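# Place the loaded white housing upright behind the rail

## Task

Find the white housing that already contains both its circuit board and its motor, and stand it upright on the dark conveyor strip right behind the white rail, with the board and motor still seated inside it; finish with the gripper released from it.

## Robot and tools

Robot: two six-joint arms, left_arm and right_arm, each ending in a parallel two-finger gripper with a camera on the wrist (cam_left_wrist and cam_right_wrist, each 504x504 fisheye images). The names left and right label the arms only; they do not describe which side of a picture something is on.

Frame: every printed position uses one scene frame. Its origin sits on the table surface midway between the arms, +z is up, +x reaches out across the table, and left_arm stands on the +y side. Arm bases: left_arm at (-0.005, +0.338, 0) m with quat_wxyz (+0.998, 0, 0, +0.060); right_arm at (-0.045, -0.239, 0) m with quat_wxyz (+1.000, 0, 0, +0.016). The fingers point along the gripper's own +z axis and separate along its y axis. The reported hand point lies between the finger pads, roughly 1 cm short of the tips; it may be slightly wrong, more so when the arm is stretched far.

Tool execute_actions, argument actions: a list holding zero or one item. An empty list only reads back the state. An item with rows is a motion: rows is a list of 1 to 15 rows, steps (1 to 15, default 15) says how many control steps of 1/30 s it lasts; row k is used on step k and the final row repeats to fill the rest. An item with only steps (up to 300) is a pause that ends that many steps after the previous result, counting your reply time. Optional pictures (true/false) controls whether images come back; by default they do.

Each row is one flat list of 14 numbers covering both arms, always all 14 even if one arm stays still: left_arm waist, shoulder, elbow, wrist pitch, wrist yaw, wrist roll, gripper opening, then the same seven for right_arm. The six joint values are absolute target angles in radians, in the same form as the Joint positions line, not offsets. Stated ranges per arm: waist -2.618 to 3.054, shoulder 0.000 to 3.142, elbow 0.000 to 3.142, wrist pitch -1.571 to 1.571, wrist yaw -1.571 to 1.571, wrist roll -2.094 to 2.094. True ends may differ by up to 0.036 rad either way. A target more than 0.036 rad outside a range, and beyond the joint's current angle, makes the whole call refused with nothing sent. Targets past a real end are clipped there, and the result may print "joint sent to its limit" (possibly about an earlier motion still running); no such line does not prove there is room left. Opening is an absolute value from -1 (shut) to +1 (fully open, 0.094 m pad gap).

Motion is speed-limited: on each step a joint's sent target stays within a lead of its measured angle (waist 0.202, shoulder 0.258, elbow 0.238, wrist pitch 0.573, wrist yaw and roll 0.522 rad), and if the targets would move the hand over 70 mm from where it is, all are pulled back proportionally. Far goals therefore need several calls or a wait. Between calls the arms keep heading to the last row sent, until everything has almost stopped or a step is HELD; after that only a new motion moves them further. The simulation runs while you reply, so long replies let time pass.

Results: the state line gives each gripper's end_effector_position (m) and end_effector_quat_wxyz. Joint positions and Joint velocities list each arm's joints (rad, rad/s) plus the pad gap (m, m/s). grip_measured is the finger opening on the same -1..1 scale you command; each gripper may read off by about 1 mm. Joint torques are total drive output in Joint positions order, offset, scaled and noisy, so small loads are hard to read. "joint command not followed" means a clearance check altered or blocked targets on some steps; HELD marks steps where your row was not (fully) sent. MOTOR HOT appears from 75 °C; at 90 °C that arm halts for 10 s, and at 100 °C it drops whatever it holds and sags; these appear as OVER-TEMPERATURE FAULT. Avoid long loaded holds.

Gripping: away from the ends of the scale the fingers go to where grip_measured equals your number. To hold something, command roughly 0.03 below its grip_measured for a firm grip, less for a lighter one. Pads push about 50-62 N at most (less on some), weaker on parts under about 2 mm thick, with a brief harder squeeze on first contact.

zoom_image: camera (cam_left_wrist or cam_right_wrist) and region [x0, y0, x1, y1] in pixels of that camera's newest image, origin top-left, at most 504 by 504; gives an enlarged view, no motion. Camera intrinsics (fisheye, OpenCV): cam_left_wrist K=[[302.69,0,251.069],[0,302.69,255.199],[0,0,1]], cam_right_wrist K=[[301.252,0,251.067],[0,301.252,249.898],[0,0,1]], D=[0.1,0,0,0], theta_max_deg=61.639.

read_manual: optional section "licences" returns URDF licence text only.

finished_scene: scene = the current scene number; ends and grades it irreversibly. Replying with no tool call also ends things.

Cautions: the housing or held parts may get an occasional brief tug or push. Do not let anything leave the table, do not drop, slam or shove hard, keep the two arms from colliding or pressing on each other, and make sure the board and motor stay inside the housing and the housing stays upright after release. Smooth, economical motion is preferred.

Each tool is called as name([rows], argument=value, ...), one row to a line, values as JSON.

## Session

execute_actions(actions=[])

Scene clock: 0.00 s of 4240.00 s.
left_arm: end_effector_position=(+0.2908, +0.4129, +0.2695) grip_measured=+1.000 end_effector_quat_wxyz=(+0.569, -0.083, +0.805, -0.147) | right_arm: end_effector_position=(+0.3071, -0.3769, +0.1194) grip_measured=+1.000 end_effector_quat_wxyz=(+0.489, +0.102, +0.802, +0.329)
Joint positions: left_arm=[ 0.538  0.868  0.764 -0.335  0.757 -0.044  0.094] | right_arm=[-0.855  1.676  0.778  0.043 -1.154 -0.092  0.094]
Joint velocities: left_arm=[ 0.007  0.002 -0.002 -0.007 -0.007 -0.022  0.   ] | right_arm=[ 0.002 -0.002 -0.012 -0.022 -0.066 -0.007  0.   ]
Joint torques (N m, as the arm reports them, + toward a larger angle): no reading

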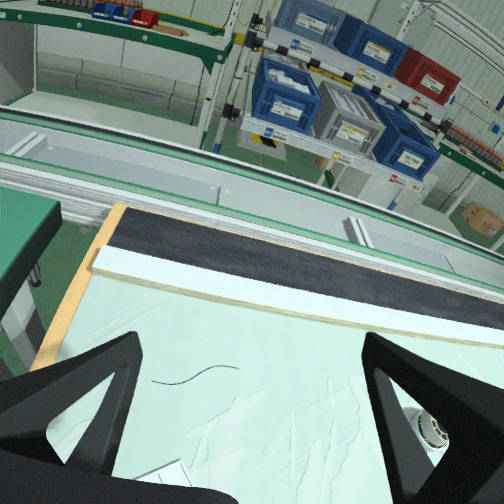

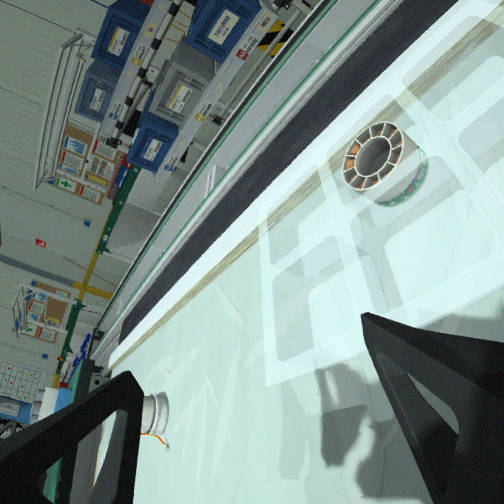

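execute_actions([
  {"rows":[[-0.67,0.99,0.92,-0.707,0,0,1,-0.855,1.676,0.778,0.043,-1.154,-0.092,1]]},
], pictures=false)

execute_actions([
  {"steps":30},
])

Scene clock: 2.70 s of 4240.00 s.
left_arm: end_effector_position=(+0.2734, +0.2171, +0.2023) grip_measured=+1.000 end_effector_quat_wxyz=(+0.380, +0.182, +0.902, -0.093) | right_arm: end_effector_position=(+0.3072, -0.3772, +0.1191) grip_measured=+1.000 end_effector_quat_wxyz=(+0.489, +0.102, +0.802, +0.328)
Joint positions: left_arm=[-0.511  0.989  0.891 -0.669  0.035 -0.008  0.094] | right_arm=[-0.855  1.676  0.778  0.043 -1.151 -0.092  0.094]
Joint velocities: left_arm=[-2.107 -0.017  0.002 -0.007 -0.139 -0.007  0.   ] | right_arm=[-0.002 -0.007 -0.017 -0.051 -0.007 -0.007  0.   ]
Joint torques (N m, as the arm reports them, + toward a larger angle): left_arm=[ 0.   -1.77  9.47  1.37 -0.01  0.06] | right_arm=[ 0.   -8.35  6.64  1.12 -0.41  0.03]
Steps of this call (steps 1 to 66: nothing new was sent; steps 67 to 81: all 15 steps of this action). Readings (joint positions):
67: left_arm=[0.506 0.881 0.789 -0.390 0.674 -0.038] | right_arm=[-0.855 1.676 0.778 0.043 -1.153 -0.092]
68: left_arm=[0.438 0.912 0.830 -0.454 0.569 -0.033] | right_arm=[-0.855 1.676 0.778 0.043 -1.153 -0.092]
70: left_arm=[0.293 0.967 0.882 -0.522 0.376 -0.024] | right_arm=[-0.855 1.676 0.778 0.043 -1.152 -0.092]
74: left_arm=[0.004 0.989 0.891 -0.617 0.151 -0.014] | right_arm=[-0.855 1.676 0.778 0.043 -1.152 -0.092]
81: the state above

Scene clock: 3.70 s of 4240.00 s.
left_arm: end_effector_position=(+0.2504, +0.1809, +0.1985) grip_measured=+1.000 end_effector_quat_wxyz=(+0.366, +0.250, +0.890, -0.108) | right_arm: end_effector_position=(+0.3072, -0.3773, +0.1190) grip_measured=+1.000 end_effector_quat_wxyz=(+0.489, +0.102, +0.802, +0.328)
Joint positions: left_arm=[-0.669  0.989  0.891 -0.69   0.008 -0.004  0.094] | right_arm=[-0.855  1.676  0.778  0.043 -1.151 -0.092  0.094]
Joint velocities: left_arm=[ 0.007 -0.007 -0.002  0.022  0.051 -0.022  0.   ] | right_arm=[-0.007  0.002 -0.007  0.051 -0.007  0.007  0.   ]
Joint torques (N m, as the arm reports them, + toward a larger angle): left_arm=[-0.19 -1.82  9.43  1.48 -0.08  0.06] | right_arm=[ 0.01 -8.35  6.63  1.12 -0.42  0.04]
Steps of this call (steps 1 to 30: the robot went on to your last target). Readings (joint positions):
1: left_arm=[-0.579 0.989 0.891 -0.671 0.033 -0.007] | right_arm=[-0.855 1.676 0.778 0.043 -1.151 -0.092]
2: left_arm=[-0.628 0.989 0.891 -0.673 0.033 -0.006] | right_arm=[-0.855 1.676 0.778 0.043 -1.151 -0.092]
4: left_arm=[-0.667 0.989 0.891 -0.678 0.032 -0.004] | right_arm=[-0.855 1.676 0.778 0.043 -1.151 -0.092]
8: left_arm=[-0.669 0.989 0.891 -0.686 0.018 -0.004] | right_arm=[-0.855 1.676 0.778 0.043 -1.151 -0.092]
30: the state above
All arms were judged still, so your last target was given up. Only a new action makes them travel on or press farther. Fingers that are still opening or closing keep moving.

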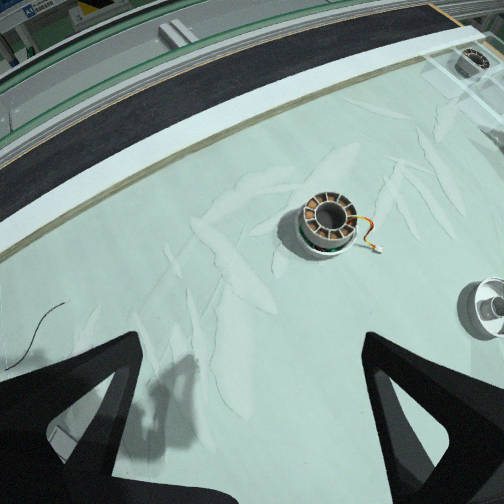

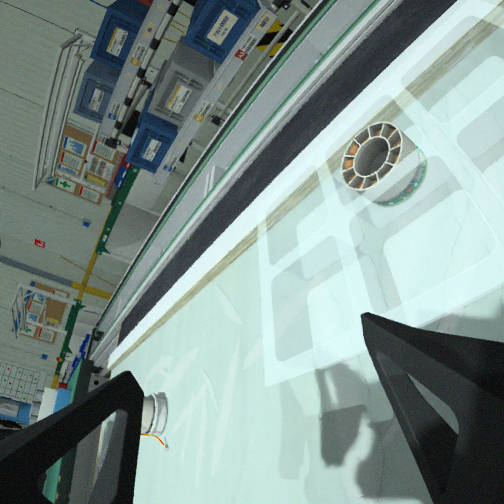

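execute_actions([
  {"rows":[[-0.85,1.63,0.97,-0.08,0,0,1,-0.855,1.676,0.778,0.043,-1.154,-0.092,1]]},
], pictures=false)

execute_actions([
  {"steps":25},
])

Scene clock: 10.47 s of 4240.00 s.
left_arm: end_effector_position=(+0.3216, +0.0499, +0.0817) grip_measured=+1.000 end_effector_quat_wxyz=(+0.332, +0.329, +0.875, -0.126) | right_arm: end_effector_position=(+0.3072, -0.3773, +0.1190) grip_measured=+1.000 end_effector_quat_wxyz=(+0.489, +0.102, +0.802, +0.328)
Joint positions: left_arm=[-0.844  1.667  0.959 -0.137 -0.001 -0.004  0.094] | right_arm=[-0.855  1.676  0.778  0.043 -1.151 -0.092  0.094]
Joint velocities: left_arm=[ 0.012 -0.12   0.002  0.359 -0.022  0.051  0.   ] | right_arm=[-0.017  0.002  0.007 -0.081  0.007 -0.022  0.   ]
Joint torques (N m, as the arm reports them, + toward a larger angle): left_arm=[-0.6  -9.3   7.62  1.68 -0.02  0.04] | right_arm=[ 0.02 -8.34  6.63  1.12 -0.42  0.03]
Steps of this call (steps 1 to 90: nothing new was sent; then 3.27 s passed at rest; steps 91 to 105: all 15 steps of this action). Readings (joint positions):
91: left_arm=[-0.682 1.003 0.891 -0.664 -0.000 -0.004] | right_arm=[-0.855 1.676 0.778 0.043 -1.151 -0.092]
92: left_arm=[-0.711 1.037 0.897 -0.606 -0.003 -0.004] | right_arm=[-0.855 1.676 0.778 0.043 -1.151 -0.092]
94: left_arm=[-0.770 1.140 0.917 -0.472 -0.003 -0.004] | right_arm=[-0.855 1.676 0.778 0.043 -1.151 -0.092]
98: left_arm=[-0.837 1.433 0.964 -0.218 -0.001 -0.004] | right_arm=[-0.855 1.676 0.778 0.043 -1.151 -0.092]
105: the state above

Scene clock: 11.30 s of 4240.00 s.
left_arm: end_effector_position=(+0.3293, +0.0431, +0.0988) grip_measured=+1.000 end_effector_quat_wxyz=(+0.363, +0.325, +0.862, -0.138) | right_arm: end_effector_position=(+0.3072, -0.3773, +0.1190) grip_measured=+1.000 end_effector_quat_wxyz=(+0.489, +0.102, +0.802, +0.328)
Joint positions: left_arm=[-0.844  1.649  0.959 -0.083 -0.001 -0.004  0.094] | right_arm=[-0.855  1.676  0.778  0.043 -1.151 -0.092  0.094]
Joint velocities: left_arm=[-0.022 -0.012  0.022  0.051 -0.051 -0.022  0.   ] | right_arm=[-0.027 -0.012 -0.002 -0.007  0.022  0.007  0.   ]
Joint torques (N m, as the arm reports them, + toward a larger angle): left_arm=[-0.47 -8.21  7.76  1.73  0.02  0.07] | right_arm=[ 0.01 -8.34  6.63  1.12 -0.42  0.03]
Steps of this call (steps 1 to 25: the robot went on to your last target). Readings (joint positions):
1: left_arm=[-0.844 1.662 0.959 -0.126 -0.001 -0.004] | right_arm=[-0.855 1.676 0.778 0.043 -1.151 -0.092]
2: left_arm=[-0.844 1.658 0.959 -0.116 -0.001 -0.004] | right_arm=[-0.855 1.676 0.778 0.043 -1.151 -0.092]
4: left_arm=[-0.844 1.651 0.959 -0.101 -0.001 -0.004] | right_arm=[-0.855 1.676 0.778 0.043 -1.151 -0.092]
8: left_arm=[-0.844 1.649 0.959 -0.088 -0.001 -0.004] | right_arm=[-0.855 1.676 0.778 0.043 -1.151 -0.092]
25: the state above

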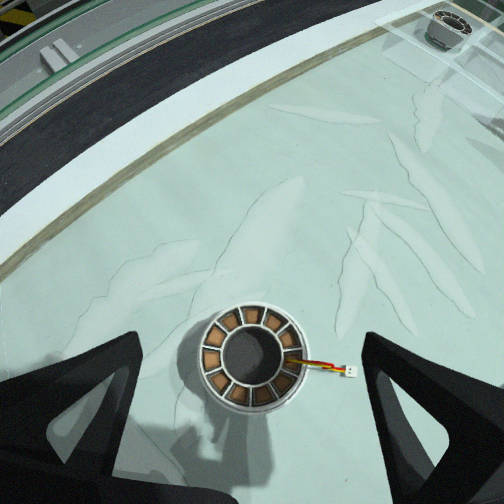

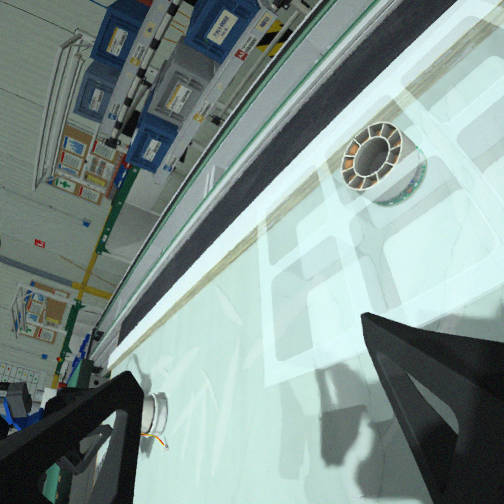

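execute_actions([
  {"rows":[[-0.85,1.63,0.93,-0.04,0,0,0.8,-0.855,1.676,0.778,0.043,-1.154,-0.092,1],[-0.85,1.63,0.9,0.0,0,0,0.8,-0.855,1.676,0.778,0.043,-1.154,-0.092,1],[-0.85,1.63,0.87,0.04,0,0,0.8,-0.855,1.676,0.778,0.043,-1.154,-0.092,1],[-0.85,1.63,0.84,0.08,0,0,0.8,-0.855,1.676,0.778,0.043,-1.154,-0.092,1],[-0.85,1.63,0.81,0.12,0,0,0.8,-0.855,1.676,0.778,0.043,-1.154,-0.092,1],[-0.85,1.63,0.78,0.16,0,0,0.8,-0.855,1.676,0.778,0.043,-1.154,-0.092,1],[-0.85,1.64,0.75,0.2,0,0,0.8,-0.855,1.676,0.778,0.043,-1.154,-0.092,1],[-0.85,1.65,0.72,0.23,0,0,0.8,-0.855,1.676,0.778,0.043,-1.154,-0.092,1],[-0.85,1.66,0.7,0.23,0,0,0.8,-0.855,1.676,0.778,0.043,-1.154,-0.092,1],[-0.85,1.67,0.7,0.23,0,0,0.8,-0.855,1.676,0.778,0.043,-1.154,-0.092,1],[-0.85,1.68,0.7,0.23,0,0,0.8,-0.855,1.676,0.778,0.043,-1.154,-0.092,1],[-0.85,1.69,0.7,0.23,0,0,0.8,-0.855,1.676,0.778,0.043,-1.154,-0.092,1],[-0.85,1.7,0.7,0.23,0,0,0.8,-0.855,1.676,0.778,0.043,-1.154,-0.092,1],[-0.85,1.71,0.7,0.23,0,0,0.8,-0.855,1.676,0.778,0.043,-1.154,-0.092,1]]},
], pictures=false)

execute_actions([
  {"steps":15},
])

Scene clock: 20.53 s of 4240.00 s.
left_arm: end_effector_position=(+0.3044, +0.0651, +0.0328) grip_measured=+0.802 end_effector_quat_wxyz=(+0.353, +0.326, +0.866, -0.134) | right_arm: end_effector_position=(+0.3072, -0.3773, +0.1190) grip_measured=+1.000 end_effector_quat_wxyz=(+0.489, +0.102, +0.802, +0.328)
Joint positions: left_arm=[-0.844  1.694  0.713  0.185 -0.001 -0.004  0.085] | right_arm=[-0.855  1.676  0.778  0.043 -1.151 -0.092  0.094]
Joint velocities: left_arm=[-0.022  0.208  0.012  0.198 -0.007 -0.066 -0.   ] | right_arm=[ 0.017 -0.012 -0.027  0.081 -0.007 -0.022  0.   ]
Joint torques (N m, as the arm reports them, + toward a larger angle): left_arm=[-0.51 -6.4   5.01  1.78 -0.02  0.07] | right_arm=[ 0.   -8.35  6.65  1.12 -0.42  0.03]
Steps of this call (steps 1 to 15: the robot went on to your last target; steps 16 to 90: nothing new was sent; then 5.73 s passed at rest; steps 91 to 105: all 15 steps of this action). Readings (joint positions):
91: left_arm=[-0.844 1.649 0.959 -0.080 -0.001 -0.004] | right_arm=[-0.855 1.676 0.778 0.043 -1.151 -0.092]
92: left_arm=[-0.844 1.649 0.954 -0.064 -0.001 -0.004] | right_arm=[-0.855 1.676 0.778 0.043 -1.151 -0.092]
94: left_arm=[-0.844 1.644 0.921 -0.009 -0.001 -0.004] | right_arm=[-0.855 1.676 0.778 0.043 -1.151 -0.092]
98: left_arm=[-0.844 1.642 0.801 0.114 -0.001 -0.004] | right_arm=[-0.855 1.676 0.778 0.043 -1.151 -0.092]
105: the state above

Scene clock: 21.03 s of 4240.00 s.
left_arm: end_effector_position=(+0.3092, +0.0609, +0.0368) grip_measured=+0.802 end_effector_quat_wxyz=(+0.367, +0.324, +0.861, -0.140) | right_arm: end_effector_position=(+0.3072, -0.3773, +0.1190) grip_measured=+1.000 end_effector_quat_wxyz=(+0.489, +0.102, +0.802, +0.328)
Joint positions: left_arm=[-0.844  1.702  0.713  0.225 -0.001 -0.004  0.085] | right_arm=[-0.855  1.676  0.778  0.043 -1.151 -0.092  0.094]
Joint velocities: left_arm=[-0.012  0.002 -0.022  0.051  0.007  0.007 -0.002] | right_arm=[ 0.002 -0.007 -0.012  0.081 -0.066 -0.051  0.   ]
Joint torques (N m, as the arm reports them, + toward a larger angle): left_arm=[-0.46 -5.95  5.06  1.7   0.01  0.07] | right_arm=[ 0.01 -8.34  6.62  1.12 -0.42  0.03]
Steps of this call (steps 1 to 15: the robot went on to your last target). Readings (joint positions):
1: left_arm=[-0.844 1.700 0.713 0.191 -0.001 -0.004] | right_arm=[-0.855 1.676 0.778 0.043 -1.151 -0.092]
2: left_arm=[-0.844 1.702 0.713 0.195 -0.001 -0.004] | right_arm=[-0.855 1.676 0.778 0.043 -1.151 -0.092]
4: left_arm=[-0.844 1.702 0.713 0.205 -0.001 -0.004] | right_arm=[-0.855 1.676 0.778 0.043 -1.151 -0.092]
8: left_arm=[-0.844 1.702 0.713 0.219 -0.001 -0.004] | right_arm=[-0.855 1.676 0.778 0.043 -1.151 -0.092]
15: the state above

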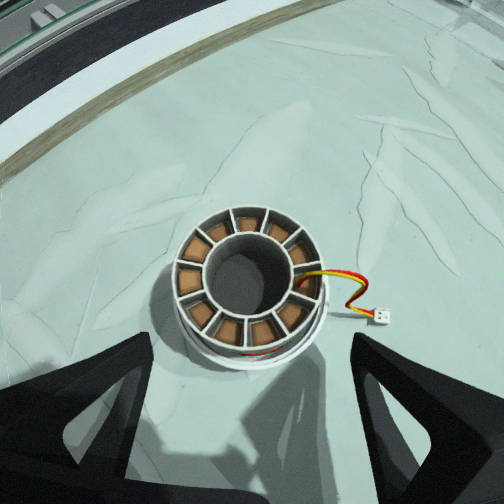

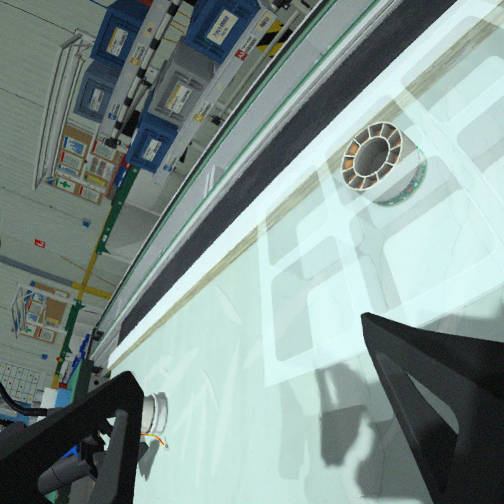

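execute_actions([
  {"rows":[[-0.85,1.72,0.72,0.19,0,0,0.6,-0.855,1.676,0.778,0.043,-1.154,-0.092,1],[-0.85,1.73,0.73,0.19,0,0,0.6,-0.855,1.676,0.778,0.043,-1.154,-0.092,1],[-0.85,1.74,0.74,0.19,0,0,0.6,-0.855,1.676,0.778,0.043,-1.154,-0.092,1],[-0.85,1.75,0.755,0.19,0,0,0.6,-0.855,1.676,0.778,0.043,-1.154,-0.092,1],[-0.85,1.762,0.77,0.19,0,0,0.6,-0.855,1.676,0.778,0.043,-1.154,-0.092,1],[-0.85,1.774,0.785,0.19,0,0,0.6,-0.855,1.676,0.778,0.043,-1.154,-0.092,1],[-0.85,1.786,0.8,0.19,0,0,0.6,-0.855,1.676,0.778,0.043,-1.154,-0.092,1],[-0.85,1.798,0.815,0.19,0,0,0.6,-0.855,1.676,0.778,0.043,-1.154,-0.092,1],[-0.85,1.81,0.83,0.19,0,0,0.6,-0.855,1.676,0.778,0.043,-1.154,-0.092,1],[-0.85,1.822,0.845,0.19,0,0,0.6,-0.855,1.676,0.778,0.043,-1.154,-0.092,1],[-0.85,1.834,0.86,0.19,0,0,0.6,-0.855,1.676,0.778,0.043,-1.154,-0.092,1],[-0.85,1.846,0.875,0.19,0,0,0.6,-0.855,1.676,0.778,0.043,-1.154,-0.092,1],[-0.85,1.858,0.89,0.19,0,0,0.6,-0.855,1.676,0.778,0.043,-1.154,-0.092,1],[-0.85,1.872,0.91,0.19,0,0,0.6,-0.855,1.676,0.778,0.043,-1.154,-0.092,1]]},
], pictures=false)

execute_actions([
  {"steps":15},
])

Scene clock: 30.17 s of 4240.00 s.
left_arm: end_effector_position=(+0.3350, +0.0380, +0.0259) grip_measured=+0.602 end_effector_quat_wxyz=(+0.358, +0.326, +0.865, -0.136) | right_arm: end_effector_position=(+0.3072, -0.3773, +0.1190) grip_measured=+1.000 end_effector_quat_wxyz=(+0.489, +0.102, +0.802, +0.328)
Joint positions: left_arm=[-0.844  1.847  0.862  0.2   -0.001 -0.004  0.075] | right_arm=[-0.855  1.676  0.778  0.043 -1.151 -0.092  0.094]
Joint velocities: left_arm=[-0.022  0.252  0.403  0.007 -0.139 -0.051  0.   ] | right_arm=[-0.007 -0.002 -0.002  0.051 -0.007 -0.007  0.   ]
Joint torques (N m, as the arm reports them, + toward a larger angle): left_arm=[-0.41 -7.27  7.61  1.53 -0.01  0.05] | right_arm=[ 0.   -8.34  6.64  1.12 -0.42  0.03]
Steps of this call (steps 1 to 15: the robot went on to your last target; steps 16 to 90: nothing new was sent; then 5.63 s passed at rest; steps 91 to 105: all 15 steps of this action). Readings (joint positions):
91: left_arm=[-0.844 1.702 0.713 0.225 -0.001 -0.004] | right_arm=[-0.855 1.676 0.778 0.043 -1.151 -0.092]
92: left_arm=[-0.844 1.703 0.713 0.223 -0.001 -0.004] | right_arm=[-0.855 1.676 0.778 0.043 -1.151 -0.092]
94: left_arm=[-0.844 1.714 0.715 0.221 -0.001 -0.004] | right_arm=[-0.855 1.676 0.778 0.043 -1.151 -0.092]
98: left_arm=[-0.844 1.765 0.753 0.205 -0.001 -0.004] | right_arm=[-0.855 1.676 0.778 0.043 -1.151 -0.092]
105: the state above

Scene clock: 30.67 s of 4240.00 s.
left_arm: end_effector_position=(+0.3390, +0.0345, +0.0280) grip_measured=+0.602 end_effector_quat_wxyz=(+0.361, +0.325, +0.863, -0.138) | right_arm: end_effector_position=(+0.3072, -0.3773, +0.1190) grip_measured=+1.000 end_effector_quat_wxyz=(+0.489, +0.102, +0.802, +0.328)
Joint positions: left_arm=[-0.844  1.858  0.88   0.2   -0.001 -0.004  0.075] | right_arm=[-0.855  1.676  0.778  0.043 -1.151 -0.092  0.094]
Joint velocities: left_arm=[-0.002 -0.002  0.007  0.037 -0.022  0.007 -0.001] | right_arm=[ 0.002 -0.022 -0.007 -0.051 -0.007 -0.037  0.   ]
Joint torques (N m, as the arm reports them, + toward a larger angle): left_arm=[-0.37 -6.91  8.13  1.55  0.    0.04] | right_arm=[ 0.01 -8.35  6.63  1.12 -0.42  0.03]
Steps of this call (steps 1 to 15: the robot went on to your last target). Readings (joint positions):
1: left_arm=[-0.844 1.854 0.873 0.200 -0.001 -0.004] | right_arm=[-0.855 1.676 0.778 0.043 -1.151 -0.092]
2: left_arm=[-0.844 1.857 0.878 0.200 -0.001 -0.004] | right_arm=[-0.855 1.676 0.778 0.043 -1.151 -0.092]
4: left_arm=[-0.844 1.858 0.880 0.200 -0.001 -0.004] | right_arm=[-0.855 1.676 0.778 0.043 -1.151 -0.092]
8: left_arm=[-0.844 1.858 0.880 0.200 -0.001 -0.004] | right_arm=[-0.855 1.676 0.778 0.043 -1.151 -0.092]
15: the state above

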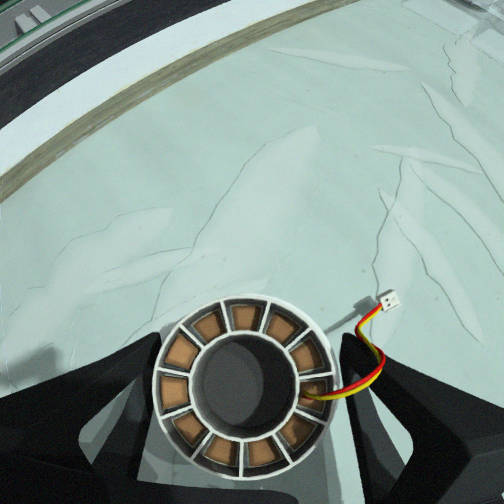

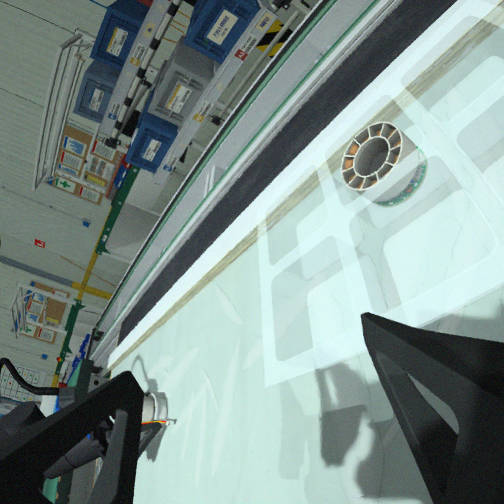

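Wrist pitch down moves back and down.

execute_actions([
  {"rows":[[-0.85,1.872,0.91,0.155,0,0,0.6,-0.855,1.676,0.778,0.043,-1.154,-0.092,1]]},
], pictures=false)

execute_actions([
  {"rows":[[-0.85,1.872,0.91,0.155,0,0,0.52,-0.855,1.676,0.778,0.043,-1.154,-0.092,1],[-0.85,1.872,0.91,0.155,0,0,0.48,-0.855,1.676,0.778,0.043,-1.154,-0.092,1],[-0.85,1.872,0.91,0.155,0,0,0.44,-0.855,1.676,0.778,0.043,-1.154,-0.092,1],[-0.85,1.872,0.91,0.155,0,0,0.38,-0.855,1.676,0.778,0.043,-1.154,-0.092,1]]},
])

Scene clock: 34.73 s of 4240.00 s.
left_arm: end_effector_position=(+0.3353, +0.0377, +0.0232) grip_measured=+0.602 end_effector_quat_wxyz=(+0.349, +0.327, +0.868, -0.133) | right_arm: end_effector_position=(+0.3072, -0.3773, +0.1190) grip_measured=+1.000 end_effector_quat_wxyz=(+0.489, +0.102, +0.802, +0.328)
Joint positions: left_arm=[-0.844  1.858  0.88   0.173 -0.001 -0.004  0.075] | right_arm=[-0.855  1.676  0.778  0.043 -1.151 -0.092  0.094]
Joint velocities: left_arm=[-0.027 -0.002  0.002  0.066 -0.007  0.037 -0.001] | right_arm=[ 0.012 -0.002 -0.022 -0.051 -0.066  0.037  0.   ]
Joint torques (N m, as the arm reports them, + toward a larger angle): left_arm=[-0.54 -6.86  8.04  1.43  0.    0.05] | right_arm=[ 0.01 -8.35  6.62  1.12 -0.42  0.03]
Steps of this call (steps 1 to 15: the robot went on to your last target; steps 16 to 90: nothing new was sent; then 0.57 s passed at rest; steps 91 to 105: all 15 steps of this action). Readings (joint positions):
91: left_arm=[-0.844 1.858 0.880 0.198 -0.001 -0.004] | right_arm=[-0.855 1.676 0.778 0.043 -1.151 -0.092]
92: left_arm=[-0.844 1.858 0.880 0.194 -0.001 -0.004] | right_arm=[-0.855 1.676 0.778 0.043 -1.151 -0.092]
94: left_arm=[-0.844 1.858 0.880 0.185 -0.001 -0.004] | right_arm=[-0.855 1.676 0.778 0.043 -1.151 -0.092]
98: left_arm=[-0.844 1.858 0.880 0.176 -0.001 -0.004] | right_arm=[-0.855 1.676 0.778 0.043 -1.151 -0.092]
105: the state above

Scene clock: 35.23 s of 4240.00 s.
left_arm: end_effector_position=(+0.3352, +0.0379, +0.0230) grip_measured=+0.420 end_effector_quat_wxyz=(+0.349, +0.327, +0.868, -0.133) | right_arm: end_effector_position=(+0.3072, -0.3773, +0.1190) grip_measured=+1.000 end_effector_quat_wxyz=(+0.489, +0.102, +0.802, +0.328)
Joint positions: left_arm=[-0.844  1.858  0.88   0.172 -0.001 -0.004  0.067] | right_arm=[-0.855  1.676  0.778  0.043 -1.151 -0.092  0.094]
Joint velocities: left_arm=[-0.017 -0.007 -0.012 -0.007 -0.022  0.051  0.   ] | right_arm=[ 0.027 -0.017 -0.002  0.007  0.037 -0.037  0.   ]
Joint torques (N m, as the arm reports them, + toward a larger angle): left_arm=[-0.42 -6.97  8.15  1.45 -0.03  0.07] | right_arm=[ 0.   -8.35  6.62  1.11 -0.42  0.03]
Steps of this call (steps 1 to 15: all 15 steps of this action). Readings (joint positions):
1: left_arm=[-0.844 1.858 0.880 0.173 -0.001 -0.004] | right_arm=[-0.855 1.676 0.778 0.043 -1.151 -0.092]
2: left_arm=[-0.844 1.858 0.880 0.172 -0.001 -0.004] | right_arm=[-0.855 1.676 0.778 0.043 -1.151 -0.092]
4: left_arm=[-0.844 1.858 0.880 0.172 -0.001 -0.004] | right_arm=[-0.855 1.676 0.778 0.043 -1.151 -0.092]
8: left_arm=[-0.844 1.858 0.880 0.172 -0.001 -0.004] | right_arm=[-0.855 1.676 0.778 0.043 -1.151 -0.092]
15: the state above

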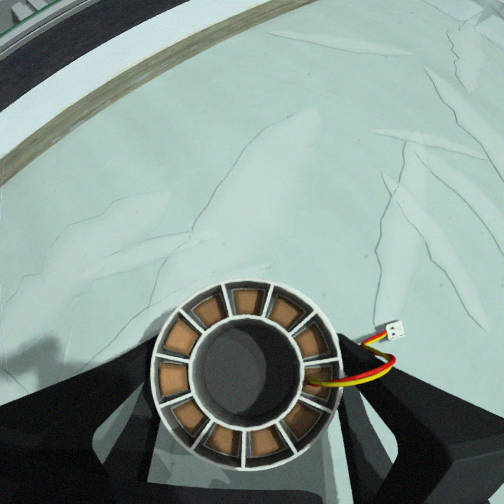

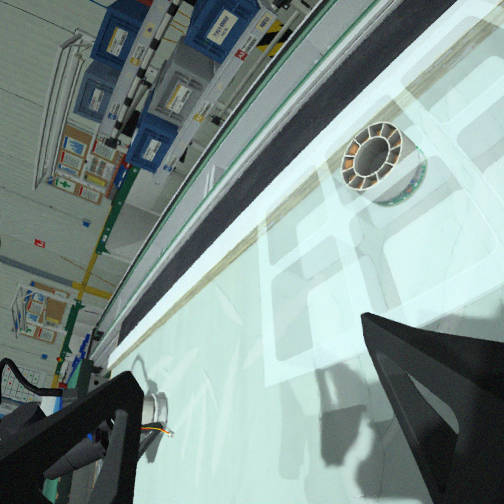

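execute_actions([
  {"rows":[[-0.85,1.85,0.93,0.13,0,0,0.375,-0.855,1.676,0.778,0.043,-1.154,-0.092,1],[-0.85,1.85,0.955,0.1,0,0,0.375,-0.855,1.676,0.778,0.043,-1.154,-0.092,1],[-0.85,1.85,0.98,0.07,0,0,0.375,-0.855,1.676,0.778,0.043,-1.154,-0.092,1],[-0.85,1.85,1.005,0.04,0,0,0.375,-0.855,1.676,0.778,0.043,-1.154,-0.092,1],[-0.84,1.85,1.03,0.01,0,0,0.375,-0.855,1.676,0.778,0.043,-1.154,-0.092,1],[-0.82,1.85,1.055,-0.02,0,0,0.375,-0.855,1.676,0.778,0.043,-1.154,-0.092,1],[-0.8,1.85,1.08,-0.05,0,0,0.375,-0.855,1.676,0.778,0.043,-1.154,-0.092,1],[-0.78,1.85,1.105,-0.075,0,0,0.375,-0.855,1.676,0.778,0.043,-1.154,-0.092,1],[-0.75,1.85,1.13,-0.1,0,0,0.375,-0.855,1.676,0.778,0.043,-1.154,-0.092,1],[-0.72,1.85,1.155,-0.125,0,0,0.375,-0.855,1.676,0.778,0.043,-1.154,-0.092,1],[-0.69,1.85,1.18,-0.15,0,0,0.375,-0.855,1.676,0.778,0.043,-1.154,-0.092,1],[-0.66,1.85,1.205,-0.17,0,0,0.375,-0.855,1.676,0.778,0.043,-1.154,-0.092,1],[-0.63,1.85,1.23,-0.18,0,0,0.375,-0.855,1.676,0.778,0.043,-1.154,-0.092,1],[-0.6,1.85,1.25,-0.19,0,0,0.375,-0.855,1.676,0.778,0.043,-1.154,-0.092,1],[-0.57,1.86,1.27,-0.19,0,0,0.375,-0.855,1.676,0.778,0.043,-1.154,-0.092,1]]},
], pictures=false)

execute_actions([
  {"rows":[[-0.54,1.88,1.3,-0.2,0,0,0.375,-0.855,1.676,0.778,0.043,-1.154,-0.092,1],[-0.51,1.91,1.34,-0.21,0,0,0.375,-0.855,1.676,0.778,0.043,-1.154,-0.092,1],[-0.48,1.94,1.39,-0.22,0,0,0.375,-0.855,1.676,0.778,0.043,-1.154,-0.092,1],[-0.45,1.98,1.44,-0.23,0,0,0.375,-0.855,1.676,0.778,0.043,-1.154,-0.092,1],[-0.42,2.02,1.49,-0.24,0,0,0.375,-0.855,1.676,0.778,0.043,-1.154,-0.092,1],[-0.39,2.05,1.54,-0.25,0,0,0.375,-0.855,1.676,0.778,0.043,-1.154,-0.092,1],[-0.36,2.09,1.59,-0.26,0,0,0.375,-0.855,1.676,0.778,0.043,-1.154,-0.092,1],[-0.33,2.13,1.64,-0.27,0,0,0.375,-0.855,1.676,0.778,0.043,-1.154,-0.092,1],[-0.3,2.17,1.69,-0.28,0,0,0.375,-0.855,1.676,0.778,0.043,-1.154,-0.092,1],[-0.27,2.2,1.74,-0.29,0,0,0.375,-0.855,1.676,0.778,0.043,-1.154,-0.092,1],[-0.24,2.24,1.79,-0.3,0,0,0.375,-0.855,1.676,0.778,0.043,-1.154,-0.092,1],[-0.21,2.28,1.84,-0.31,0,0,0.375,-0.855,1.676,0.778,0.043,-1.154,-0.092,1],[-0.19,2.32,1.89,-0.32,0,0,0.375,-0.855,1.676,0.778,0.043,-1.154,-0.092,1],[-0.17,2.35,1.94,-0.33,0,0,0.375,-0.855,1.676,0.778,0.043,-1.154,-0.092,1],[-0.15,2.385,1.985,-0.33,0,0,0.375,-0.855,1.676,0.778,0.043,-1.154,-0.092,1]]},
], pictures=false)

execute_actions([
  {"steps":20},
])

Scene clock: 51.20 s of 4240.00 s.
left_arm: end_effector_position=(+0.4288, +0.0884, +0.0931) grip_measured=+0.420 end_effector_quat_wxyz=(+0.367, +0.238, +0.893, -0.103) | right_arm: end_effector_position=(+0.3072, -0.3773, +0.1190) grip_measured=+1.000 end_effector_quat_wxyz=(+0.489, +0.102, +0.802, +0.328)
Joint positions: left_arm=[-0.64   1.858  1.199 -0.129  0.01  -0.004  0.067] | right_arm=[-0.855  1.676  0.778  0.043 -1.151 -0.092  0.094]
Joint velocities: left_arm=[ 1.033 -0.007  0.647 -0.462 -0.051 -0.066  0.   ] | right_arm=[-0.032  0.002  0.002  0.022 -0.007 -0.051  0.   ]
Joint torques (N m, as the arm reports them, + toward a larger angle): left_arm=[ 0.69 -8.7   9.27  1.6  -0.12  0.04] | right_arm=[-0.01 -8.35  6.63  1.12 -0.42  0.03]
Steps of this call (steps 1 to 15: the robot went on to your last target; steps 16 to 90: nothing new was sent; then 12.47 s passed at rest; steps 91 to 105: all 15 steps of this action). Readings (joint positions):
91: left_arm=[-0.844 1.858 0.883 0.168 -0.001 -0.004] | right_arm=[-0.855 1.676 0.778 0.043 -1.151 -0.092]
92: left_arm=[-0.844 1.858 0.891 0.155 -0.001 -0.004] | right_arm=[-0.855 1.676 0.778 0.043 -1.151 -0.092]
94: left_arm=[-0.844 1.858 0.920 0.109 -0.001 -0.004] | right_arm=[-0.855 1.676 0.778 0.043 -1.151 -0.092]
98: left_arm=[-0.831 1.858 1.017 0.009 0.003 -0.004] | right_arm=[-0.855 1.676 0.778 0.043 -1.151 -0.092]
105: the state above

Scene clock: 51.70 s of 4240.00 s.
left_arm: end_effector_position=(+0.6230, +0.2890, +0.0877) grip_measured=+0.420 end_effector_quat_wxyz=(+0.400, +0.035, +0.915, -0.019) | right_arm: end_effector_position=(+0.3072, -0.3773, +0.1190) grip_measured=+1.000 end_effector_quat_wxyz=(+0.489, +0.102, +0.802, +0.328)
Joint positions: left_arm=[-0.197  2.327  1.87  -0.289  0.005 -0.004  0.067] | right_arm=[-0.855  1.676  0.778  0.043 -1.151 -0.092  0.094]
Joint velocities: left_arm=[ 0.74   1.087  1.331 -0.3   -0.066 -0.007  0.001] | right_arm=[-0.017 -0.002 -0.017 -0.066 -0.007  0.022  0.   ]
Joint torques (N m, as the arm reports them, + toward a larger angle): left_arm=[  0.14 -13.17   9.8    1.75  -0.05   0.05] | right_arm=[ 0.   -8.34  6.63  1.12 -0.42  0.03]
Steps of this call (steps 1 to 15: all 15 steps of this action). Readings (joint positions):
1: left_arm=[-0.604 1.859 1.222 -0.142 0.009 -0.004] | right_arm=[-0.855 1.676 0.778 0.043 -1.151 -0.092]
2: left_arm=[-0.570 1.866 1.250 -0.157 0.008 -0.004] | right_arm=[-0.855 1.676 0.778 0.043 -1.151 -0.092]
4: left_arm=[-0.506 1.905 1.329 -0.185 0.006 -0.004] | right_arm=[-0.855 1.676 0.778 0.043 -1.151 -0.092]
8: left_arm=[-0.394 2.048 1.531 -0.216 0.005 -0.004] | right_arm=[-0.855 1.676 0.778 0.043 -1.151 -0.092]
15: the state above

Scene clock: 52.37 s of 4240.00 s.
left_arm: end_effector_position=(+0.6279, +0.3205, +0.0621) grip_measured=+0.420 end_effector_quat_wxyz=(+0.375, +0.011, +0.927, -0.004) | right_arm: end_effector_position=(+0.3072, -0.3773, +0.1190) grip_measured=+1.000 end_effector_quat_wxyz=(+0.489, +0.102, +0.802, +0.328)
Joint positions: left_arm=[-0.149  2.4    1.935 -0.337 -0.004 -0.004  0.067] | right_arm=[-0.855  1.676  0.778  0.043 -1.151 -0.092  0.094]
Joint velocities: left_arm=[ 0.017 -0.007 -0.002 -0.022  0.037  0.022  0.   ] | right_arm=[-0.002 -0.007  0.012  0.037  0.022 -0.037  0.   ]
Joint torques (N m, as the arm reports them, + toward a larger angle): left_arm=[ -0.18 -14.01  10.92   1.65   0.06   0.04] | right_arm=[ 0.01 -8.35  6.63  1.11 -0.42  0.03]
Steps of this call (steps 1 to 20: the robot went on to your last target). Readings (joint positions):
1: left_arm=[-0.173 2.359 1.907 -0.292 0.004 -0.004] | right_arm=[-0.855 1.676 0.778 0.043 -1.151 -0.092]
2: left_arm=[-0.152 2.380 1.926 -0.293 0.001 -0.004] | right_arm=[-0.855 1.676 0.778 0.043 -1.151 -0.092]
4: left_arm=[-0.123 2.397 1.935 -0.307 -0.007 -0.004] | right_arm=[-0.855 1.676 0.778 0.043 -1.151 -0.092]
8: left_arm=[-0.119 2.400 1.935 -0.334 -0.011 -0.004] | right_arm=[-0.855 1.676 0.778 0.043 -1.151 -0.092]
20: the state above

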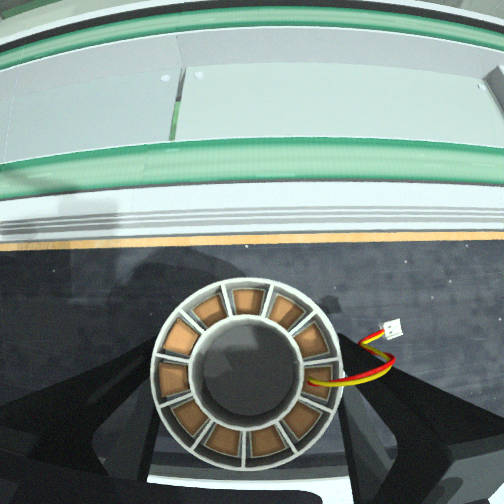

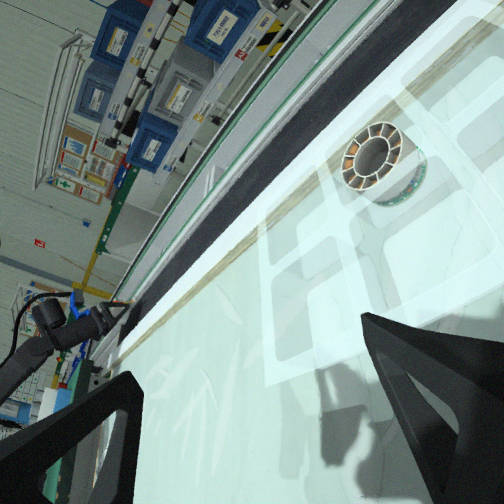

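execute_actions([
  {"rows":[[-0.15,2.4,1.985,-0.3,0,0,0.375,-0.855,1.676,0.778,0.043,-1.154,-0.092,1],[-0.15,2.405,1.985,-0.28,0,0,0.375,-0.855,1.676,0.778,0.043,-1.154,-0.092,1],[-0.15,2.41,1.985,-0.26,0,0,0.375,-0.855,1.676,0.778,0.043,-1.154,-0.092,1],[-0.15,2.42,1.985,-0.255,0,0,0.375,-0.855,1.676,0.778,0.043,-1.154,-0.092,1],[-0.15,2.43,1.985,-0.255,0,0,0.375,-0.855,1.676,0.778,0.043,-1.154,-0.092,1],[-0.15,2.435,1.985,-0.255,0,0,0.375,-0.855,1.676,0.778,0.043,-1.154,-0.092,1],[-0.15,2.44,1.985,-0.255,0,0,0.375,-0.855,1.676,0.778,0.043,-1.154,-0.092,1],[-0.15,2.445,1.985,-0.255,0,0,0.375,-0.855,1.676,0.778,0.043,-1.154,-0.092,1],[-0.15,2.45,1.985,-0.255,0,0,0.375,-0.855,1.676,0.778,0.043,-1.154,-0.092,1],[-0.15,2.455,1.985,-0.255,0,0,0.375,-0.855,1.676,0.778,0.043,-1.154,-0.092,1],[-0.15,2.46,1.985,-0.255,0,0,0.375,-0.855,1.676,0.778,0.043,-1.154,-0.092,1]]},
], pictures=false)

execute_actions([
  {"rows":[[-0.15,2.465,1.985,-0.255,0,0,0.375,-0.855,1.676,0.778,0.043,-1.154,-0.092,1],[-0.15,2.47,1.985,-0.255,0,0,0.375,-0.855,1.676,0.778,0.043,-1.154,-0.092,1],[-0.15,2.475,1.985,-0.255,0,0,0.375,-0.855,1.676,0.778,0.043,-1.154,-0.092,1],[-0.15,2.48,1.985,-0.255,0,0,0.375,-0.855,1.676,0.778,0.043,-1.154,-0.092,1],[-0.15,2.49,1.985,-0.255,0,0,0.375,-0.855,1.676,0.778,0.043,-1.154,-0.092,1]]},
], pictures=false)

Scene clock: 59.93 s of 4240.00 s.
left_arm: end_effector_position=(+0.6367, +0.3202, +0.0381) grip_measured=+0.420 end_effector_quat_wxyz=(+0.378, +0.011, +0.926, -0.005) | right_arm: end_effector_position=(+0.3072, -0.3773, +0.1190) grip_measured=+1.000 end_effector_quat_wxyz=(+0.489, +0.102, +0.802, +0.328)
Joint positions: left_arm=[-0.149  2.463  1.948 -0.281 -0.004 -0.004  0.067] | right_arm=[-0.855  1.676  0.778  0.043 -1.151 -0.092  0.094]
Joint velocities: left_arm=[-0.017  0.085 -0.002  0.022  0.022 -0.081  0.   ] | right_arm=[-0.017 -0.017 -0.017  0.037  0.022  0.022  0.   ]
Joint torques (N m, as the arm reports them, + toward a larger angle): left_arm=[ -0.01 -13.83   9.84   1.89   0.03   0.04] | right_arm=[ 0.01 -8.34  6.63  1.12 -0.42  0.03]
Steps of this call (steps 1 to 15: the robot went on to your last target; steps 16 to 90: nothing new was sent; then 4.07 s passed at rest; steps 91 to 105: all 15 steps of this action). Readings (joint positions):
91: left_arm=[-0.149 2.400 1.935 -0.337 -0.004 -0.004] | right_arm=[-0.855 1.676 0.778 0.043 -1.151 -0.092]
92: left_arm=[-0.149 2.400 1.935 -0.334 -0.004 -0.004] | right_arm=[-0.855 1.676 0.778 0.043 -1.151 -0.092]
94: left_arm=[-0.149 2.402 1.935 -0.318 -0.004 -0.004] | right_arm=[-0.855 1.676 0.778 0.043 -1.151 -0.092]
98: left_arm=[-0.149 2.424 1.947 -0.289 -0.004 -0.004] | right_arm=[-0.855 1.676 0.778 0.043 -1.151 -0.092]
105: the state above

Scene clock: 60.43 s of 4240.00 s.
left_arm: end_effector_position=(+0.6370, +0.3202, +0.0302) grip_measured=+0.420 end_effector_quat_wxyz=(+0.375, +0.011, +0.927, -0.005) | right_arm: end_effector_position=(+0.3072, -0.3773, +0.1190) grip_measured=+1.000 end_effector_quat_wxyz=(+0.489, +0.102, +0.802, +0.328)
Joint positions: left_arm=[-0.149  2.478  1.948 -0.272 -0.004 -0.004  0.067] | right_arm=[-0.855  1.676  0.778  0.043 -1.151 -0.092  0.094]
Joint velocities: left_arm=[-0.007  0.007 -0.007 -0.022  0.007 -0.037 -0.   ] | right_arm=[-0.002 -0.012 -0.017  0.066  0.007 -0.066  0.   ]
Joint torques (N m, as the arm reports them, + toward a larger angle): left_arm=[ -0.12 -12.46   9.86   1.79   0.04   0.04] | right_arm=[ 0.   -8.35  6.63  1.12 -0.42  0.03]
Steps of this call (steps 1 to 15: all 15 steps of this action). Readings (joint positions):
1: left_arm=[-0.149 2.466 1.948 -0.281 -0.004 -0.004] | right_arm=[-0.855 1.676 0.778 0.043 -1.151 -0.092]
2: left_arm=[-0.149 2.468 1.948 -0.281 -0.004 -0.004] | right_arm=[-0.855 1.676 0.778 0.043 -1.151 -0.092]
4: left_arm=[-0.149 2.471 1.948 -0.281 -0.004 -0.004] | right_arm=[-0.855 1.676 0.778 0.043 -1.151 -0.092]
8: left_arm=[-0.149 2.478 1.948 -0.274 -0.004 -0.004] | right_arm=[-0.855 1.676 0.778 0.043 -1.151 -0.092]
15: the state above

Contact; release and back out along the fingers.

execute_actions([
  {"rows":[[-0.15,2.47,1.96,-0.27,0,0,0.65,-0.855,1.676,0.778,0.043,-1.154,-0.092,1]],"steps":10},
], pictures=false)

execute_actions([
  {"rows":[[-0.15,2.44,1.9,-0.27,0,0,0.65,-0.855,1.676,0.778,0.043,-1.154,-0.092,1],[-0.15,2.42,1.875,-0.27,0,0,0.65,-0.855,1.676,0.778,0.043,-1.154,-0.092,1],[-0.15,2.4,1.85,-0.27,0,0,0.65,-0.855,1.676,0.778,0.043,-1.154,-0.092,1],[-0.15,2.38,1.825,-0.27,0,0,0.65,-0.855,1.676,0.778,0.043,-1.154,-0.092,1],[-0.15,2.36,1.8,-0.27,0,0,0.65,-0.855,1.676,0.778,0.043,-1.154,-0.092,1],[-0.15,2.34,1.78,-0.27,0,0,0.65,-0.855,1.676,0.778,0.043,-1.154,-0.092,1],[-0.15,2.32,1.76,-0.27,0,0,0.65,-0.855,1.676,0.778,0.043,-1.154,-0.092,1],[-0.15,2.3,1.74,-0.27,0,0,0.65,-0.855,1.676,0.778,0.043,-1.154,-0.092,1],[-0.15,2.28,1.72,-0.27,0,0,0.65,-0.855,1.676,0.778,0.043,-1.154,-0.092,1],[-0.15,2.26,1.7,-0.27,0,0,0.65,-0.855,1.676,0.778,0.043,-1.154,-0.092,1],[-0.15,2.23,1.67,-0.27,0,0,0.65,-0.855,1.676,0.778,0.043,-1.154,-0.092,1],[-0.15,2.2,1.64,-0.27,0,0,0.65,-0.855,1.676,0.778,0.043,-1.154,-0.092,1],[-0.15,2.17,1.61,-0.27,0,0,0.65,-0.855,1.676,0.778,0.043,-1.154,-0.092,1],[-0.15,2.14,1.58,-0.27,0,0,0.65,-0.855,1.676,0.778,0.043,-1.154,-0.092,1]]},
], pictures=false)

execute_actions([
  {"steps":10},
])

Scene clock: 68.30 s of 4240.00 s.
left_arm: end_effector_position=(+0.6371, +0.3202, +0.0303) grip_measured=+0.648 end_effector_quat_wxyz=(+0.375, +0.011, +0.927, -0.005) | right_arm: end_effector_position=(+0.3072, -0.3773, +0.1190) grip_measured=+1.000 end_effector_quat_wxyz=(+0.489, +0.102, +0.802, +0.328)
Joint positions: left_arm=[-0.149  2.478  1.948 -0.271 -0.004 -0.004  0.077] | right_arm=[-0.855  1.676  0.778  0.043 -1.151 -0.092  0.094]
Joint velocities: left_arm=[-0.002  0.002  0.002 -0.022 -0.037 -0.051 -0.   ] | right_arm=[-0.007 -0.002  0.012  0.007  0.022 -0.066  0.   ]
Joint torques (N m, as the arm reports them, + toward a larger angle): left_arm=[ -0.09 -13.89   8.16   1.66   0.02   0.02] | right_arm=[ 0.01 -8.35  6.63  1.12 -0.42  0.03]
Steps of this call (steps 1 to 15: the robot went on to your last target; steps 16 to 90: nothing new was sent; then 4.53 s passed at rest; steps 91 to 100: all 10 steps of this action). Readings (joint positions):
91: left_arm=[-0.149 2.478 1.948 -0.272 -0.004 -0.004] | right_arm=[-0.855 1.676 0.778 0.043 -1.151 -0.092]
92: left_arm=[-0.149 2.478 1.948 -0.272 -0.004 -0.004] | right_arm=[-0.855 1.676 0.778 0.043 -1.151 -0.092]
94: left_arm=[-0.149 2.478 1.948 -0.271 -0.004 -0.004] | right_arm=[-0.855 1.676 0.778 0.043 -1.151 -0.092]
98: left_arm=[-0.149 2.478 1.948 -0.271 -0.004 -0.004] | right_arm=[-0.855 1.676 0.778 0.043 -1.151 -0.092]
100: the state above

Scene clock: 68.80 s of 4240.00 s.
left_arm: end_effector_position=(+0.5746, +0.3220, +0.0708) grip_measured=+0.648 end_effector_quat_wxyz=(+0.362, +0.012, +0.932, -0.004) | right_arm: end_effector_position=(+0.3072, -0.3773, +0.1190) grip_measured=+1.000 end_effector_quat_wxyz=(+0.489, +0.102, +0.802, +0.328)
Joint positions: left_arm=[-0.149  2.188  1.627 -0.268 -0.004 -0.004  0.077] | right_arm=[-0.855  1.676  0.778  0.043 -1.151 -0.092  0.094]
Joint velocities: left_arm=[-0.017 -0.735 -0.54  -0.11  -0.095 -0.051 -0.002] | right_arm=[-0.007 -0.002 -0.002  0.022 -0.037 -0.022  0.   ]
Joint torques (N m, as the arm reports them, + toward a larger angle): left_arm=[ -0.08 -11.9    6.19   1.68   0.02   0.03] | right_arm=[ 0.   -8.34  6.63  1.12 -0.43  0.03]
Steps of this call (steps 1 to 15: all 15 steps of this action). Readings (joint positions):
1: left_arm=[-0.149 2.476 1.944 -0.269 -0.004 -0.004] | right_arm=[-0.855 1.676 0.778 0.043 -1.151 -0.092]
2: left_arm=[-0.149 2.468 1.930 -0.266 -0.004 -0.004] | right_arm=[-0.855 1.676 0.778 0.043 -1.151 -0.092]
4: left_arm=[-0.149 2.440 1.886 -0.265 -0.004 -0.004] | right_arm=[-0.855 1.676 0.778 0.043 -1.151 -0.092]
8: left_arm=[-0.149 2.365 1.791 -0.268 -0.004 -0.004] | right_arm=[-0.855 1.676 0.778 0.043 -1.151 -0.092]
15: the state above

Scene clock: 69.13 s of 4240.00 s.
left_arm: end_effector_position=(+0.5732, +0.3221, +0.0900) grip_measured=+0.648 end_effector_quat_wxyz=(+0.378, +0.011, +0.926, -0.005) | right_arm: end_effector_position=(+0.3072, -0.3773, +0.1190) grip_measured=+1.000 end_effector_quat_wxyz=(+0.489, +0.102, +0.802, +0.328)
Joint positions: left_arm=[-0.149  2.144  1.61  -0.262 -0.004 -0.004  0.077] | right_arm=[-0.855  1.676  0.778  0.043 -1.151 -0.092  0.094]
Joint velocities: left_arm=[-0.002 -0.017  0.002  0.007 -0.022  0.051  0.   ] | right_arm=[ 0.002 -0.012  0.002 -0.007  0.051 -0.037  0.   ]
Joint torques (N m, as the arm reports them, + toward a larger angle): left_arm=[ -0.12 -11.49   5.05   1.53   0.04   0.01] | right_arm=[ 0.01 -8.34  6.63  1.12 -0.42  0.03]
Steps of this call (steps 1 to 10: the robot went on to your last target). Readings (joint positions):
1: left_arm=[-0.149 2.169 1.614 -0.269 -0.004 -0.004] | right_arm=[-0.855 1.676 0.778 0.043 -1.151 -0.092]
2: left_arm=[-0.149 2.156 1.610 -0.269 -0.004 -0.004] | right_arm=[-0.855 1.676 0.778 0.043 -1.151 -0.092]
4: left_arm=[-0.149 2.145 1.610 -0.264 -0.004 -0.004] | right_arm=[-0.855 1.676 0.778 0.043 -1.151 -0.092]
8: left_arm=[-0.149 2.144 1.610 -0.262 -0.004 -0.004] | right_arm=[-0.855 1.676 0.778 0.043 -1.151 -0.092]
10: the state above

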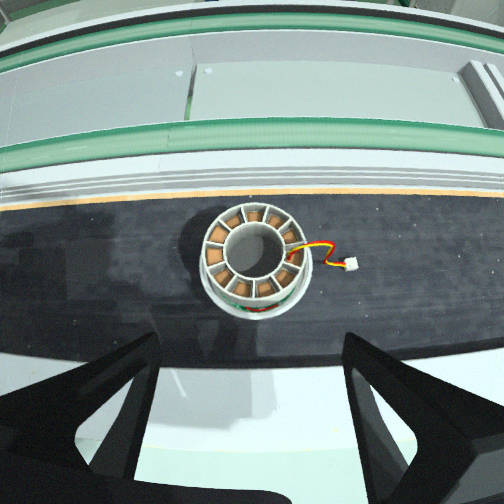

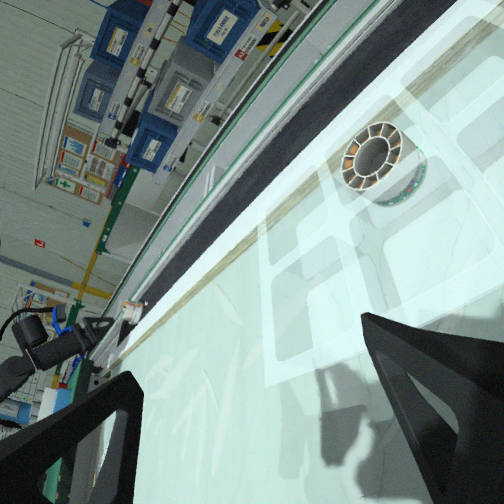

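finished_scene(scene=2)

The scene is finished: the task was done.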